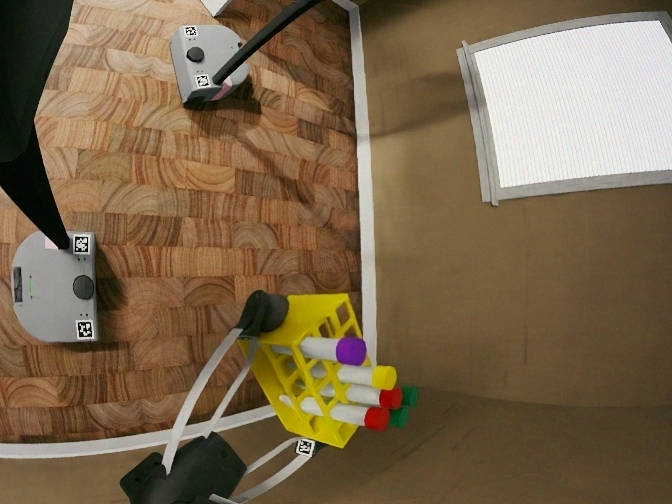

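Door is wider; retract more.

Request:
{"api": "execute_actions", "payload": {"actions": [{"r1":{"base":{"translate_m":0.17},"joints":{"arm_m":0.005,"wrist_yaw_rad":-0.65}},"r2":{"base":{"translate_m":0.35}}}], "cameras": []}}

Request:
{"api": "execute_actions", "payload": {"actions": [{"r1":{"base":{"translate_m":0.2}},"r2":{"base":{"rotate_rad":1.6}}}], "cameras": []}}

Request:
{"api": "execute_actions", "payload": {"actions": [{"r1":{"base":{"translate_m":0.2},"joints":{"arm_m":0.04}}}], "cameras": ["r2_nav_camera"]}}

Scene clock: 118.70 s.
r1.base_odometry: x=+0.794 y=-0.218 heading=+1.098 (m, m, rad; r1's odometry frame)
r1.turned_by_wheels: +0.000 (rad since the last result)
r1.turned_by_imu: +0.054 (rad since the last result)
r1.base_tilt: forward=-2.3 right=-0.9 (deg)
r1.lidar_m: 1.87 1.52 0.68 0.81 1.37 1.30 1.32 1.29 0.35 0.66 1.58 1.83
r1.head_depth_mm: 1343 2229 2342 2338 2270 1688 1685 / 1702 2376 2482 2432 2359 1776 1760 / 1685 2489 2562 2526 2472 1849 1858 / 1681 2450 2665 2730 2591 1942 1949 / 1666 2438 2791 2806 2653 2073 2053 / 1653 2283 2411 2414 2332 2322 2200 / 1648 2064 2034 2005 2009 1968 1937
r1.base_status: done
r1.joint_positions: lift_m=+0.870 arm_m=+0.005 wrist_yaw_rad=-0.581 wrist_pitch_rad=-0.021 wrist_roll_rad=-0.016 gripper_m=-0.021 head_pan_rad=-0.018 head_tilt_rad=-0.011
r1.joint_status: wrist_yaw_rad off_target (ended at -0.581, target -0.650); the others done
r1.on_its_own: wrist_yaw_rad is held at -0.588, not at your -0.650, by its stall guard, which is not easing now; gripper_m is held at -0.022, not at your -0.040, by its stall guard, which is not easing now
r1.motor_effort: left_wheel=+0(22) right_wheel=+2(10) lift_m=+32(31) arm_m=-3(16) wrist_yaw_rad=-7(75) wrist_pitch_rad=+12(12) wrist_roll_rad=+1(1) gripper_m=-19(28) head_pan_rad=+0(0) head_tilt_rad=+2(2) (%)
r1.hand_pose: x=-0.1617 y=-0.3641 z=+0.9790 quat_wxyz=(+0.681, -0.193, -0.674, -0.211) (m; r1's base frame)
r1.wrist_depth_mm: 790 451 287 109 167 138 120 / 838 480 299 111 171 140 123 / 864 513 311 114 175 143 126 / 860 555 327 118 179 146 130 / 872 597 354 121 178 148 134 / 895 639 406 123 176 152 137 / 923 712 352 128 200 154 147
r2.base_odometry: x=+1.210 y=-0.464 heading=-0.160 (m, m, rad; r2's odometry frame)
r2.turned_by_wheels: +0.000 (rad since the last result)
r2.turned_by_imu: +0.001 (rad since the last result)
r2.base_tilt: forward=+2.8 right=+1.3 (deg)
r2.lidar_m: 1.13 1.18 1.60 0.72 1.79 2.08 2.01 0.86 0.63 0.61 0.63 0.86
r2.head_depth_mm: 974 1120 1324 1562 303 1224 1128 / 966 1117 1323 289 295 1187 1110 / 973 1116 1315 1531 301 313 1115 / 969 1113 1319 1579 1413 - 1113 / 965 1111 1318 1587 1420 1235 1116 / 963 1115 1314 1582 1449 1265 1117 / 963 1094 1314 1590 1454 1270 1117
r2.base_status: done
r2.joint_positions: lift_m=+0.930 arm_m=+0.010 wrist_yaw_rad=+1.999 wrist_pitch_rad=-0.177 wrist_roll_rad=+0.014 gripper_m=+0.096 head_pan_rad=-0.001 head_tilt_rad=-0.790
r2.joint_status: not commanded
r2.on_its_own: gripper_m is held at +0.095, not at your +0.080, by its stall guard, which is not easing now
r2.motor_effort: left_wheel=-4(6) right_wheel=+3(8) lift_m=+35(36) arm_m=-3(3) wrist_yaw_rad=+1(0) wrist_pitch_rad=+12(12) wrist_roll_rad=+0(0) gripper_m=-20(19) head_pan_rad=+0(0) head_tilt_rad=-3(3) (%)
r2.hand_pose: x=+0.2043 y=-0.0525 z=+0.9996 quat_wxyz=(+0.432, +0.630, -0.331, +0.554) (m; r2's base frame)
r2.wrist_depth_mm: - - - - 937 848 778 / - - - 146 139 878 826 / - - 140 149 145 941 856 / - - 131 157 146 969 889 / - - 132 152 142 - 948 / - - 150 166 159 - 995 / - - - - - - 932
pictures: none
No camera images: the call's "cameras" was empty. Leave "cameras" out to get every camera's image.

Scene clock: 122.17 s.
r1.base_odometry: x=+0.885 y=-0.040 heading=+1.098 (m, m, rad; r1's odometry frame)
r1.turned_by_wheels: +0.000 (rad since the last result)
r1.turned_by_imu: +0.000 (rad since the last result)
r1.base_tilt: forward=-2.4 right=-1.0 (deg)
r1.lidar_m: 1.69 1.43 1.35 0.78 1.56 1.47 1.51 1.45 0.33 1.00 1.69 1.66
r1.head_depth_mm: 1569 2178 2163 2148 2090 1514 1512 / 1699 2264 2254 2260 2197 1588 1586 / 1679 2349 2393 2354 2323 1667 1664 / 1689 2459 2514 2476 2433 1771 1742 / 1661 2445 2573 2559 2521 1839 1850 / 1660 2249 2271 2246 2191 2150 2081 / 1657 1949 1901 1890 1863 1841 1827
r1.base_status: done
r1.joint_positions: lift_m=+0.870 arm_m=+0.005 wrist_yaw_rad=-0.566 wrist_pitch_rad=-0.021 wrist_roll_rad=-0.016 gripper_m=-0.021 head_pan_rad=-0.018 head_tilt_rad=-0.011
r1.joint_status: not commanded
r1.on_its_own: wrist_yaw_rad is held at -0.588, not at your -0.650, by its stall guard, which is not easing now; gripper_m is held at -0.022, not at your -0.040, by its stall guard, which is not easing now; wrist_yaw_rad is at rest, and its effort (-19) is outside its rest range (-12 to +12)
r1.motor_effort: left_wheel=+2(6) right_wheel=+2(10) lift_m=+32(32) arm_m=-4(4) wrist_yaw_rad=-19(19) wrist_pitch_rad=+12(12) wrist_roll_rad=+1(0) gripper_m=-21(22) head_pan_rad=+0(0) head_tilt_rad=+2(2) (%)
r1.hand_pose: x=-0.1587 y=-0.3661 z=+0.9791 quat_wxyz=(+0.682, -0.189, -0.675, -0.206) (m; r1's base frame)
r1.wrist_depth_mm: 884 894 421 110 167 129 105 / 909 908 448 113 171 131 106 / 931 960 474 116 175 134 108 / 960 999 502 119 179 135 109 / 952 - 612 122 178 138 111 / - - 841 125 169 140 112 / - - 545 129 202 142 116
r2.base_odometry: x=+1.210 y=-0.464 heading=+1.440 (m, m, rad; r2's odometry frame)
r2.turned_by_wheels: +1.600 (rad since the last result)
r2.turned_by_imu: +1.597 (rad since the last result)
r2.base_tilt: forward=+2.9 right=+1.3 (deg)
r2.lidar_m: 1.11 0.67 2.07 2.01 0.84 0.63 0.61 0.64 0.89 1.13 1.18 1.65
r2.head_depth_mm: 1738 1986 2016 1679 302 1223 1123 / 1839 2051 2045 289 295 1190 1107 / 3373 2608 2051 1733 302 313 1111 / 3407 2593 2057 1696 1332 - 1112 / 3070 2608 2059 1648 1267 1235 1116 / 548 1153 1301 1389 1269 1261 1118 / 534 634 1957 1706 1456 1270 1120
r2.base_status: done
r2.joint_positions: lift_m=+0.930 arm_m=+0.010 wrist_yaw_rad=+1.999 wrist_pitch_rad=-0.177 wrist_roll_rad=+0.014 gripper_m=+0.096 head_pan_rad=-0.001 head_tilt_rad=-0.790
r2.joint_status: not commanded
r2.on_its_own: gripper_m is held at +0.095, not at your +0.080, by its stall guard, which is not easing now
r2.motor_effort: left_wheel=-4(10) right_wheel=+3(8) lift_m=+35(36) arm_m=-3(3) wrist_yaw_rad=+0(0) wrist_pitch_rad=+12(12) wrist_roll_rad=+0(0) gripper_m=-20(20) head_pan_rad=-1(1) head_tilt_rad=-3(3) (%)
r2.hand_pose: x=+0.2043 y=-0.0525 z=+0.9995 quat_wxyz=(+0.432, +0.630, -0.331, +0.554) (m; r2's base frame)
r2.wrist_depth_mm: - - - 564 - - - / - - - 146 138 - - / - - 140 149 144 - - / - - 132 156 146 - - / - - 132 152 142 - - / - - 150 167 158 - - / - - - - - - -
pictures: none
No camera images: the call's "cameras" was empty. Leave "cameras" out to get every camera's image.

Scene clock: 125.40 s.
r1.base_odometry: x=+0.976 y=+0.138 heading=+1.098 (m, m, rad; r1's odometry frame)
r1.turned_by_wheels: +0.000 (rad since the last result)
r1.turned_by_imu: -0.120 (rad since the last result)
r1.base_tilt: forward=-2.4 right=-0.8 (deg)
r1.lidar_m: 1.49 1.44 1.28 0.82 0.82 1.65 1.65 1.59 0.36 1.09 1.61 1.48
r1.head_depth_mm: 1508 2002 1984 1980 1934 1344 1335 / 1703 2068 2064 2040 2041 1389 1386 / 1698 2150 2125 2119 2080 1441 1428 / 1684 2172 2202 2201 2146 1496 1487 / 1673 2271 2289 2252 2214 1541 1530 / 1662 2332 2361 2361 2318 1613 1590 / 1663 2116 2170 2121 2076 1921 1896
r1.base_status: done
r1.joint_positions: lift_m=+0.870 arm_m=+0.041 wrist_yaw_rad=-0.569 wrist_pitch_rad=-0.017 wrist_roll_rad=-0.015 gripper_m=-0.021 head_pan_rad=-0.018 head_tilt_rad=-0.011
r1.joint_status: all done
r1.on_its_own: wrist_yaw_rad is held at -0.588, not at your -0.650, by its stall guard, which is not easing now; gripper_m is held at -0.022, not at your -0.040, by its stall guard, which is not easing now; wrist_yaw_rad is at rest, and its effort (-16) is outside its rest range (-12 to +12)
r1.motor_effort: left_wheel=+4(28) right_wheel=+3(29) lift_m=+31(32) arm_m=-5(17) wrist_yaw_rad=-16(64) wrist_pitch_rad=+10(14) wrist_roll_rad=+0(1) gripper_m=-21(24) head_pan_rad=-1(0) head_tilt_rad=+3(2) (%)
r1.hand_pose: x=-0.1593 y=-0.4009 z=+0.9800 quat_wxyz=(+0.682, -0.191, -0.675, -0.206) (m; r1's base frame)
r1.wrist_depth_mm: 867 900 461 109 170 129 104 / 871 922 484 112 173 131 106 / 930 947 506 114 177 133 107 / 914 961 549 117 181 135 108 / 925 - 647 120 180 138 110 / 969 - 955 123 171 140 111 / 956 - 644 127 203 141 113
r2.base_odometry: x=+1.210 y=-0.464 heading=+1.440 (m, m, rad; r2's odometry frame)
r2.turned_by_wheels: +0.000 (rad since the last result)
r2.turned_by_imu: +0.000 (rad since the last result)
r2.base_tilt: forward=+2.7 right=+1.2 (deg)
r2.lidar_m: 2.04 0.68 2.06 2.01 0.84 0.63 0.61 0.63 0.89 1.13 1.18 1.65
r2.head_depth_mm: 1740 1979 2029 1674 303 1225 1128 / 1831 2054 2039 290 295 1183 1107 / 3382 2558 2033 1726 301 313 1110 / 3421 2604 2052 1700 1409 - 1111 / 3381 2608 2064 1689 1421 1241 1114 / 3405 2633 1946 1617 1291 1245 1116 / 1426 1145 1897 1709 1250 1217 1123
r2.base_status: not commanded
r2.joint_positions: lift_m=+0.930 arm_m=+0.010 wrist_yaw_rad=+1.999 wrist_pitch_rad=-0.177 wrist_roll_rad=+0.014 gripper_m=+0.096 head_pan_rad=-0.001 head_tilt_rad=-0.790
r2.joint_status: not commanded
r2.on_its_own: gripper_m is held at +0.095, not at your +0.080, by its stall guard, which is not easing now
r2.motor_effort: left_wheel=-4(4) right_wheel=+4(4) lift_m=+35(35) arm_m=-3(3) wrist_yaw_rad=+1(1) wrist_pitch_rad=+12(12) wrist_roll_rad=+0(0) gripper_m=-19(21) head_pan_rad=+1(0) head_tilt_rad=-3(3) (%)
r2.hand_pose: x=+0.2043 y=-0.0525 z=+0.9995 quat_wxyz=(+0.432, +0.630, -0.331, +0.554) (m; r2's base frame)
r2.wrist_depth_mm: - - 585 - - - - / - - 595 146 138 - - / - - 140 148 144 - - / - - 131 157 146 - - / - - 133 153 142 - - / - - 150 166 159 - - / - - 971 - - - -
pictures: r2_nav_camera (sideways: a quarter turn counterclockwise sets it upright)
camera_calibration (this result's frames):
r2_nav_camera: T_world_to_cam=[[0.698808, -0.0260485, 0.714835, -0.887751], [0.0141453, -0.998638, -0.0502183, 0.11631], [0.715169, 0.0452045, -0.697488, 0.856292], [0, 0, 0, 1]] pos_world=[0.00632903, 0.0543193, 1.23769]
Images, in order (width x height): r2_nav_camera 672x504.

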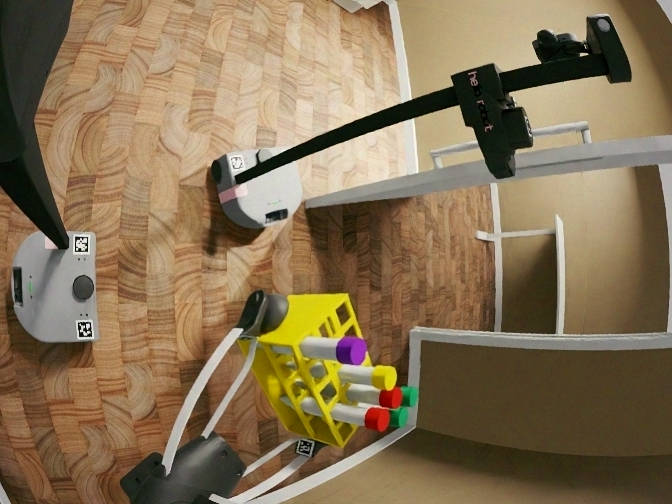

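Request:
{"api": "execute_actions", "payload": {"actions": [{"r1":{"base":{"translate_m":0.15},"joints":{"arm_m":0.09}},"r2":{"base":{"translate_m":1}}}], "cameras": []}}

Request:
{"api": "execute_actions", "payload": {"actions": [{"r2":{"base":{"translate_m":1}}}], "cameras": []}}

Request:
{"api": "execute_actions", "payload": {"actions": [{"r2":{"base":{"translate_m":0.75}}}], "cameras": ["r2_nav_camera"]}}

Request:
{"api": "execute_actions", "payload": {"actions": [{"r1":{"joints":{"gripper_m":0.13}},"r2":{"base":{"rotate_rad":1.5},"joints":{"wrist_yaw_rad":0,"arm_m":0.33,"lift_m":0.86}}}], "cameras": ["r2_wrist_camera"]}}

Scene clock: 150.13 s.
r1.base_odometry: x=+1.044 y=+0.272 heading=+1.098 (m, m, rad; r1's odometry frame)
r1.turned_by_wheels: +0.000 (rad since the last result)
r1.turned_by_imu: -0.311 (rad since the last result)
r1.base_tilt: forward=-2.3 right=-1.0 (deg)
r1.lidar_m: 1.36 1.42 1.32 1.27 1.32 1.83 1.77 0.53 0.43 0.66 1.41 1.39
r1.head_depth_mm: 1716 2036 2013 2002 1981 1297 1286 / 1701 2031 1995 2002 1967 1293 1284 / 1683 2035 2005 1972 1946 1292 1284 / 1261 2010 1982 1970 1954 1295 1275 / 1690 1982 1973 1955 1942 1285 1277 / 1663 1985 1983 1962 1928 1285 1277 / 1656 1975 1962 1933 1931 1280 1275
r1.base_status: done
r1.joint_positions: lift_m=+0.870 arm_m=+0.090 wrist_yaw_rad=-0.609 wrist_pitch_rad=-0.018 wrist_roll_rad=-0.015 gripper_m=-0.021 head_pan_rad=-0.018 head_tilt_rad=-0.011
r1.joint_status: all done
r1.on_its_own: wrist_yaw_rad is held at -0.588, not at your -0.650, by its stall guard, which is not easing now; gripper_m is held at -0.022, not at your -0.040, by its stall guard, which is not easing now; wrist_yaw_rad is at rest, and its effort (+18) is outside its rest range (-12 to +12)
r1.motor_effort: left_wheel=-5(63) right_wheel=+7(42) lift_m=+30(31) arm_m=+2(21) wrist_yaw_rad=+18(66) wrist_pitch_rad=+10(23) wrist_roll_rad=+0(0) gripper_m=-21(26) head_pan_rad=+0(0) head_tilt_rad=+2(2) (%)
r1.hand_pose: x=-0.1678 y=-0.4446 z=+0.9800 quat_wxyz=(+0.678, -0.204, -0.671, -0.220) (m; r1's base frame)
r1.wrist_depth_mm: 552 353 259 108 168 143 130 / 588 368 266 110 172 146 134 / 613 386 276 114 175 149 137 / 704 411 288 117 180 150 - / 769 433 303 120 180 154 - / 775 464 342 123 176 157 - / 831 489 323 126 199 159 -
r2.base_odometry: x=+1.340 y=+0.527 heading=+1.440 (m, m, rad; r2's odometry frame)
r2.turned_by_wheels: +0.000 (rad since the last result)
r2.turned_by_imu: +0.002 (rad since the last result)
r2.base_tilt: forward=+2.8 right=+1.2 (deg)
r2.lidar_m: 2.72 0.60 0.37 0.35 0.70 1.66 1.60 1.60 1.19 1.16 1.21 1.08
r2.head_depth_mm: 2686 2492 1256 1382 303 1224 1127 / 2726 2558 2021 289 295 1184 1108 / 2722 2561 2035 1742 301 313 1108 / 2752 2610 2052 1694 1416 - 1113 / 2667 2566 2055 1701 1420 1234 1112 / 2739 2625 2053 1705 1451 1266 1117 / 2752 2621 2075 1716 1396 1224 1085
r2.base_status: done
r2.joint_positions: lift_m=+0.930 arm_m=+0.010 wrist_yaw_rad=+1.999 wrist_pitch_rad=-0.177 wrist_roll_rad=+0.014 gripper_m=+0.096 head_pan_rad=-0.001 head_tilt_rad=-0.790
r2.joint_status: not commanded
r2.on_its_own: gripper_m is held at +0.095, not at your +0.080, by its stall guard, which is not easing now
r2.motor_effort: left_wheel=-4(5) right_wheel=+3(8) lift_m=+35(35) arm_m=-3(3) wrist_yaw_rad=+1(0) wrist_pitch_rad=+12(12) wrist_roll_rad=+0(0) gripper_m=-20(20) head_pan_rad=+0(0) head_tilt_rad=-3(3) (%)
r2.hand_pose: x=+0.2043 y=-0.0525 z=+0.9995 quat_wxyz=(+0.432, +0.630, -0.331, +0.554) (m; r2's base frame)
r2.wrist_depth_mm: 423 525 873 - - - - / 424 542 897 145 138 - - / 435 549 140 148 145 - 802 / 435 531 132 157 145 - 781 / 449 519 132 152 143 - 829 / 446 - 149 166 159 - 865 / 441 636 887 - - - 923
pictures: none
No camera images: the call's "cameras" was empty. Leave "cameras" out to get every camera's image.

Scene clock: 161.23 s.
r1.base_odometry: x=+1.044 y=+0.272 heading=+1.098 (m, m, rad; r1's odometry frame)
r1.turned_by_wheels: +0.000 (rad since the last result)
r1.turned_by_imu: +0.003 (rad since the last result)
r1.base_tilt: forward=-2.4 right=-0.9 (deg)
r1.lidar_m: 1.36 1.42 1.32 1.27 1.32 1.82 1.77 1.84 0.43 0.66 1.41 1.39
r1.head_depth_mm: 1712 2018 2028 1995 1955 1295 1296 / 1691 2035 2019 1970 1963 1297 1289 / 1699 2005 2001 1977 1955 1289 1286 / 1258 2004 1979 1972 1949 1287 1282 / 1668 2003 1965 1961 1938 1286 1282 / 1661 1986 1966 1924 1930 1276 1277 / 1653 1972 1964 1941 1952 1265 1277
r1.base_status: not commanded
r1.joint_positions: lift_m=+0.870 arm_m=+0.090 wrist_yaw_rad=-0.609 wrist_pitch_rad=-0.018 wrist_roll_rad=-0.015 gripper_m=-0.021 head_pan_rad=-0.018 head_tilt_rad=-0.011
r1.joint_status: not commanded
r1.on_its_own: wrist_yaw_rad is held at -0.588, not at your -0.650, by its stall guard, which is not easing now; gripper_m is held at -0.022, not at your -0.040, by its stall guard, which is not easing now; wrist_yaw_rad is at rest, and its effort (+18) is outside its rest range (-12 to +12)
r1.motor_effort: left_wheel=-5(6) right_wheel=+7(7) lift_m=+30(30) arm_m=+2(2) wrist_yaw_rad=+18(18) wrist_pitch_rad=+10(10) wrist_roll_rad=+0(0) gripper_m=-21(20) head_pan_rad=+0(0) head_tilt_rad=+2(2) (%)
r1.hand_pose: x=-0.1678 y=-0.4446 z=+0.9800 quat_wxyz=(+0.678, -0.204, -0.671, -0.220) (m; r1's base frame)
r1.wrist_depth_mm: 549 351 258 108 167 143 131 / 565 370 266 111 171 145 134 / 613 387 277 114 175 148 137 / 701 407 288 117 179 151 - / 770 434 306 119 180 154 - / 787 458 342 122 176 157 - / 830 496 322 126 199 159 -
r2.base_odometry: x=+1.471 y=+1.519 heading=+1.440 (m, m, rad; r2's odometry frame)
r2.turned_by_wheels: +0.000 (rad since the last result)
r2.turned_by_imu: +0.002 (rad since the last result)
r2.base_tilt: forward=+2.7 right=+1.2 (deg)
r2.lidar_m: 1.74 2.26 0.63 0.54 0.54 0.64 2.60 1.64 1.22 0.41 0.43 1.73
r2.head_depth_mm: 1860 2156 2012 1679 302 1228 1127 / 1871 2148 2026 289 295 1187 1110 / 1867 2148 2040 1728 301 314 1114 / 1875 2160 2044 1687 1416 - 1114 / 1870 2170 2055 1695 1417 1239 1114 / 1529 2080 2019 1704 1448 1263 1118 / 1880 2162 2069 1703 1451 1266 1118
r2.base_status: done
r2.joint_positions: lift_m=+0.930 arm_m=+0.010 wrist_yaw_rad=+1.999 wrist_pitch_rad=-0.177 wrist_roll_rad=+0.014 gripper_m=+0.096 head_pan_rad=-0.001 head_tilt_rad=-0.790
r2.joint_status: not commanded
r2.on_its_own: gripper_m is held at +0.095, not at your +0.080, by its stall guard, which is not easing now
r2.motor_effort: left_wheel=-5(6) right_wheel=+4(8) lift_m=+36(35) arm_m=-3(3) wrist_yaw_rad=+1(2) wrist_pitch_rad=+12(12) wrist_roll_rad=+0(0) gripper_m=-21(20) head_pan_rad=+0(1) head_tilt_rad=-4(4) (%)
r2.hand_pose: x=+0.2043 y=-0.0525 z=+0.9995 quat_wxyz=(+0.432, +0.630, -0.331, +0.554) (m; r2's base frame)
r2.wrist_depth_mm: - - - - - - - / - - - 146 139 - - / - - 140 148 144 - - / - - 132 157 146 - - / - - 133 153 142 - - / - - 150 166 159 - - / - - - - - - -
pictures: none
No camera images: the call's "cameras" was empty. Leave "cameras" out to get every camera's image.

Scene clock: 169.83 s.
r1.base_odometry: x=+1.044 y=+0.272 heading=+1.098 (m, m, rad; r1's odometry frame)
r1.turned_by_wheels: +0.000 (rad since the last result)
r1.turned_by_imu: +0.002 (rad since the last result)
r1.base_tilt: forward=-2.4 right=-1.0 (deg)
r1.lidar_m: 1.36 1.42 1.32 1.27 1.32 1.83 1.77 1.85 0.43 0.66 1.40 1.39
r1.head_depth_mm: 1718 2020 2010 1999 1979 1299 1291 / 1704 2013 1988 1994 1969 1302 1284 / 1689 2001 2000 1982 1962 1286 1285 / 1256 2008 1990 1979 1949 1292 1278 / 1689 2000 1971 1955 1929 1277 1285 / 1654 1997 1985 1931 1920 1282 1272 / 1657 1971 1949 1942 1918 1271 1273
r1.base_status: not commanded
r1.joint_positions: lift_m=+0.870 arm_m=+0.090 wrist_yaw_rad=-0.609 wrist_pitch_rad=-0.018 wrist_roll_rad=-0.015 gripper_m=-0.021 head_pan_rad=-0.018 head_tilt_rad=-0.011
r1.joint_status: not commanded
r1.on_its_own: wrist_yaw_rad is held at -0.588, not at your -0.650, by its stall guard, which is not easing now; gripper_m is held at -0.022, not at your -0.040, by its stall guard, which is not easing now; wrist_yaw_rad is at rest, and its effort (+18) is outside its rest range (-12 to +12)
r1.motor_effort: left_wheel=-5(5) right_wheel=+7(7) lift_m=+30(30) arm_m=+2(2) wrist_yaw_rad=+18(18) wrist_pitch_rad=+10(10) wrist_roll_rad=+0(0) gripper_m=-20(21) head_pan_rad=+0(0) head_tilt_rad=+2(2) (%)
r1.hand_pose: x=-0.1678 y=-0.4446 z=+0.9800 quat_wxyz=(+0.678, -0.204, -0.671, -0.220) (m; r1's base frame)
r1.wrist_depth_mm: 547 354 258 108 167 143 130 / 585 373 267 111 171 145 134 / 618 392 277 114 174 148 137 / 702 415 288 117 180 151 - / 777 435 304 120 179 154 - / 817 462 338 123 177 156 - / 833 485 320 126 198 158 -
r2.base_odometry: x=+1.569 y=+2.262 heading=+1.439 (m, m, rad; r2's odometry frame)
r2.turned_by_wheels: +0.000 (rad since the last result)
r2.turned_by_imu: +0.001 (rad since the last result)
r2.base_tilt: forward=+2.8 right=+1.3 (deg)
r2.lidar_m: 1.41 1.02 2.06 2.16 0.85 0.86 1.54 0.74 0.89 1.20 1.26 1.28
r2.head_depth_mm: 928 679 1637 1673 302 1227 1127 / 931 682 1653 289 295 1189 1108 / 938 686 1646 1739 302 314 1113 / 941 689 1671 1680 1416 - 1114 / 947 692 1664 1704 1411 1238 1116 / 954 695 1650 1578 1423 1262 1119 / 962 697 1162 1698 1453 1270 1121
r2.base_status: done
r2.joint_positions: lift_m=+0.930 arm_m=+0.010 wrist_yaw_rad=+1.999 wrist_pitch_rad=-0.177 wrist_roll_rad=+0.014 gripper_m=+0.096 head_pan_rad=-0.001 head_tilt_rad=-0.790
r2.joint_status: not commanded
r2.on_its_own: gripper_m is held at +0.095, not at your +0.080, by its stall guard, which is not easing now
r2.motor_effort: left_wheel=-5(6) right_wheel=+3(8) lift_m=+36(36) arm_m=-3(3) wrist_yaw_rad=+0(1) wrist_pitch_rad=+12(12) wrist_roll_rad=+0(1) gripper_m=-21(20) head_pan_rad=+1(0) head_tilt_rad=-3(3) (%)
r2.hand_pose: x=+0.2043 y=-0.0525 z=+0.9995 quat_wxyz=(+0.432, +0.630, -0.331, +0.554) (m; r2's base frame)
r2.wrist_depth_mm: - - - - - - 974 / - - 891 145 138 - - / - - 140 148 144 568 576 / - - 131 157 146 - - / - - 133 152 142 - - / - - 150 166 159 - - / - - - - - - -
pictures: r2_nav_camera (sideways: a quarter turn counterclockwise sets it upright)
camera_calibration (this result's frames):
r2_nav_camera: T_world_to_cam=[[0.698844, -0.0260489, 0.7148, -0.887706], [0.0141422, -0.998638, -0.0502191, 0.116312], [0.715135, 0.0452041, -0.697523, 0.856338], [0, 0, 0, 1]] pos_world=[0.00632587, 0.0543193, 1.23769]
Images, in order (width x height): r2_nav_camera 672x504.

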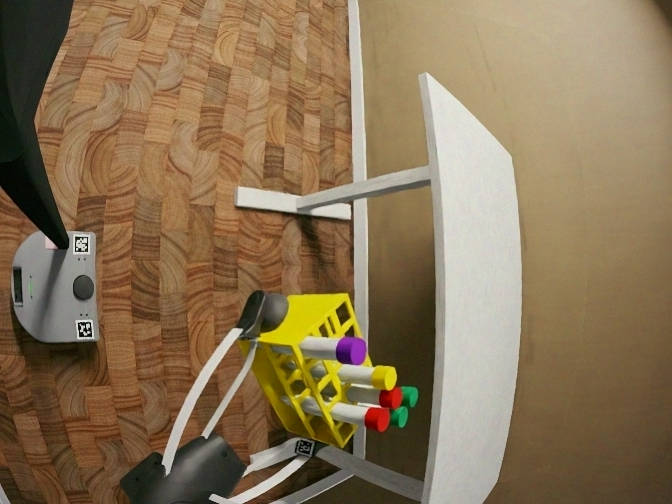

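Scene clock: 173.47 s.
r1.base_odometry: x=+1.044 y=+0.272 heading=+1.098 (m, m, rad; r1's odometry frame)
r1.turned_by_wheels: +0.000 (rad since the last result)
r1.turned_by_imu: +0.001 (rad since the last result)
r1.base_tilt: forward=-2.3 right=-0.9 (deg)
r1.lidar_m: 1.35 1.41 1.32 1.27 1.32 1.83 1.77 0.97 0.98 1.12 1.41 1.40
r1.head_depth_mm: 1721 2040 2011 2018 1958 1290 1284 / 1713 2015 2002 1999 1954 1301 1288 / 1713 2021 2000 1980 1973 1293 1288 / 1259 2008 1980 1984 1955 1291 1278 / 1674 1996 1985 1960 1935 1284 1275 / 1665 1998 1970 1955 1940 1287 1280 / 1671 1973 1958 1938 1910 1276 1262
r1.base_status: not commanded
r1.joint_positions: lift_m=+0.870 arm_m=+0.090 wrist_yaw_rad=-0.590 wrist_pitch_rad=-0.018 wrist_roll_rad=-0.015 gripper_m=+0.130 head_pan_rad=-0.018 head_tilt_rad=-0.011
r1.joint_status: all done
r1.on_its_own: wrist_yaw_rad is held at -0.588, not at your -0.650, by its stall guard, which is not easing now
r1.motor_effort: left_wheel=-2(6) right_wheel=+1(7) lift_m=+30(30) arm_m=+2(2) wrist_yaw_rad=+2(18) wrist_pitch_rad=+10(10) wrist_roll_rad=+0(0) gripper_m=-1(81) head_pan_rad=+0(1) head_tilt_rad=+2(3) (%)
r1.hand_pose: x=-0.1638 y=-0.4473 z=+0.9800 quat_wxyz=(+0.680, -0.198, -0.673, -0.213) (m; r1's base frame)
r1.wrist_depth_mm: 775 727 689 664 638 615 - / 776 733 703 685 650 632 - / 795 746 717 702 671 645 - / 786 781 750 727 688 676 - / 831 826 764 748 701 - - / 829 842 794 752 707 - - / 824 872 834 768 732 - -
r2.base_odometry: x=+1.569 y=+2.262 heading=+2.939 (m, m, rad; r2's odometry frame)
r2.turned_by_wheels: +1.500 (rad since the last result)
r2.turned_by_imu: +1.167 (rad since the last result)
r2.base_tilt: forward=+1.3 right=-1.0 (deg)
r2.lidar_m: 2.44 1.47 0.86 0.91 1.13 0.69 0.99 1.16 1.27 1.32 1.06 1.07
r2.head_depth_mm: 1973 2125 2107 1763 1487 1289 1128 / 2298 2459 2154 1752 1489 1279 1128 / 2536 2742 2139 1748 1474 1277 1127 / 2434 2644 2112 1739 1469 1277 1124 / 2342 2584 2128 1737 1464 1271 1119 / 2247 2496 2097 1721 1464 1269 1122 / 2185 2403 2103 1722 1453 1263 1117
r2.base_status: done
r2.joint_positions: lift_m=+0.860 arm_m=+0.328 wrist_yaw_rad=+0.058 wrist_pitch_rad=-0.327 wrist_roll_rad=-0.039 gripper_m=+0.102 head_pan_rad=-0.001 head_tilt_rad=-0.791
r2.joint_status: wrist_yaw_rad off_target (ended at +0.058, target +0.000); the others done
r2.on_its_own: gripper_m is held at +0.101, not at your +0.080, by its stall guard, which is still easing; arm_m is at rest, and its effort (+18) is outside its rest range (-14 to +14); wrist_yaw_rad is at rest, and its effort (-51) is outside its rest range (-12 to +12); wrist_pitch_rad is at rest, and its effort (+79) is outside its rest range (-20 to +32)
r2.motor_effort: left_wheel=+0(30) right_wheel=+0(46) lift_m=+26(32) arm_m=+18(18) wrist_yaw_rad=-51(73) wrist_pitch_rad=+79(79) wrist_roll_rad=+22(22) gripper_m=-29(34) head_pan_rad=-1(0) head_tilt_rad=-3(3) (%)
r2.hand_pose: x=-0.0078 y=-0.7075 z=+0.8937 quat_wxyz=(+0.715, +0.137, -0.680, -0.092) (m; r2's base frame)
r2.wrist_depth_mm: 698 67 666 118 112 - 829 / 306 74 304 119 98 388 412 / 196 80 148 125 108 230 256 / 151 88 90 113 109 231 859 / 982 87 126 138 128 - 882 / - 95 102 147 135 - 893 / - 124 126 133 146 - 861
pictures: r2_wrist_camera
camera_calibration (this result's frames):
r2_wrist_camera: T_world_to_cam=[[-0.996428, -0.0745523, 0.0396569, -0.097538], [-0.0731535, 0.527506, -0.846396, 1.15495], [0.0421815, -0.846274, -0.531076, 0.0407229], [0, 0, 0, 1]] pos_world=[-0.0144185, -0.582054, 1.00304]
Images, in order (width x height): r2_wrist_camera 644x364.

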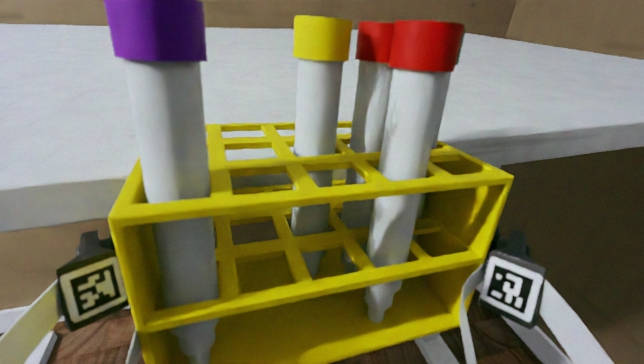

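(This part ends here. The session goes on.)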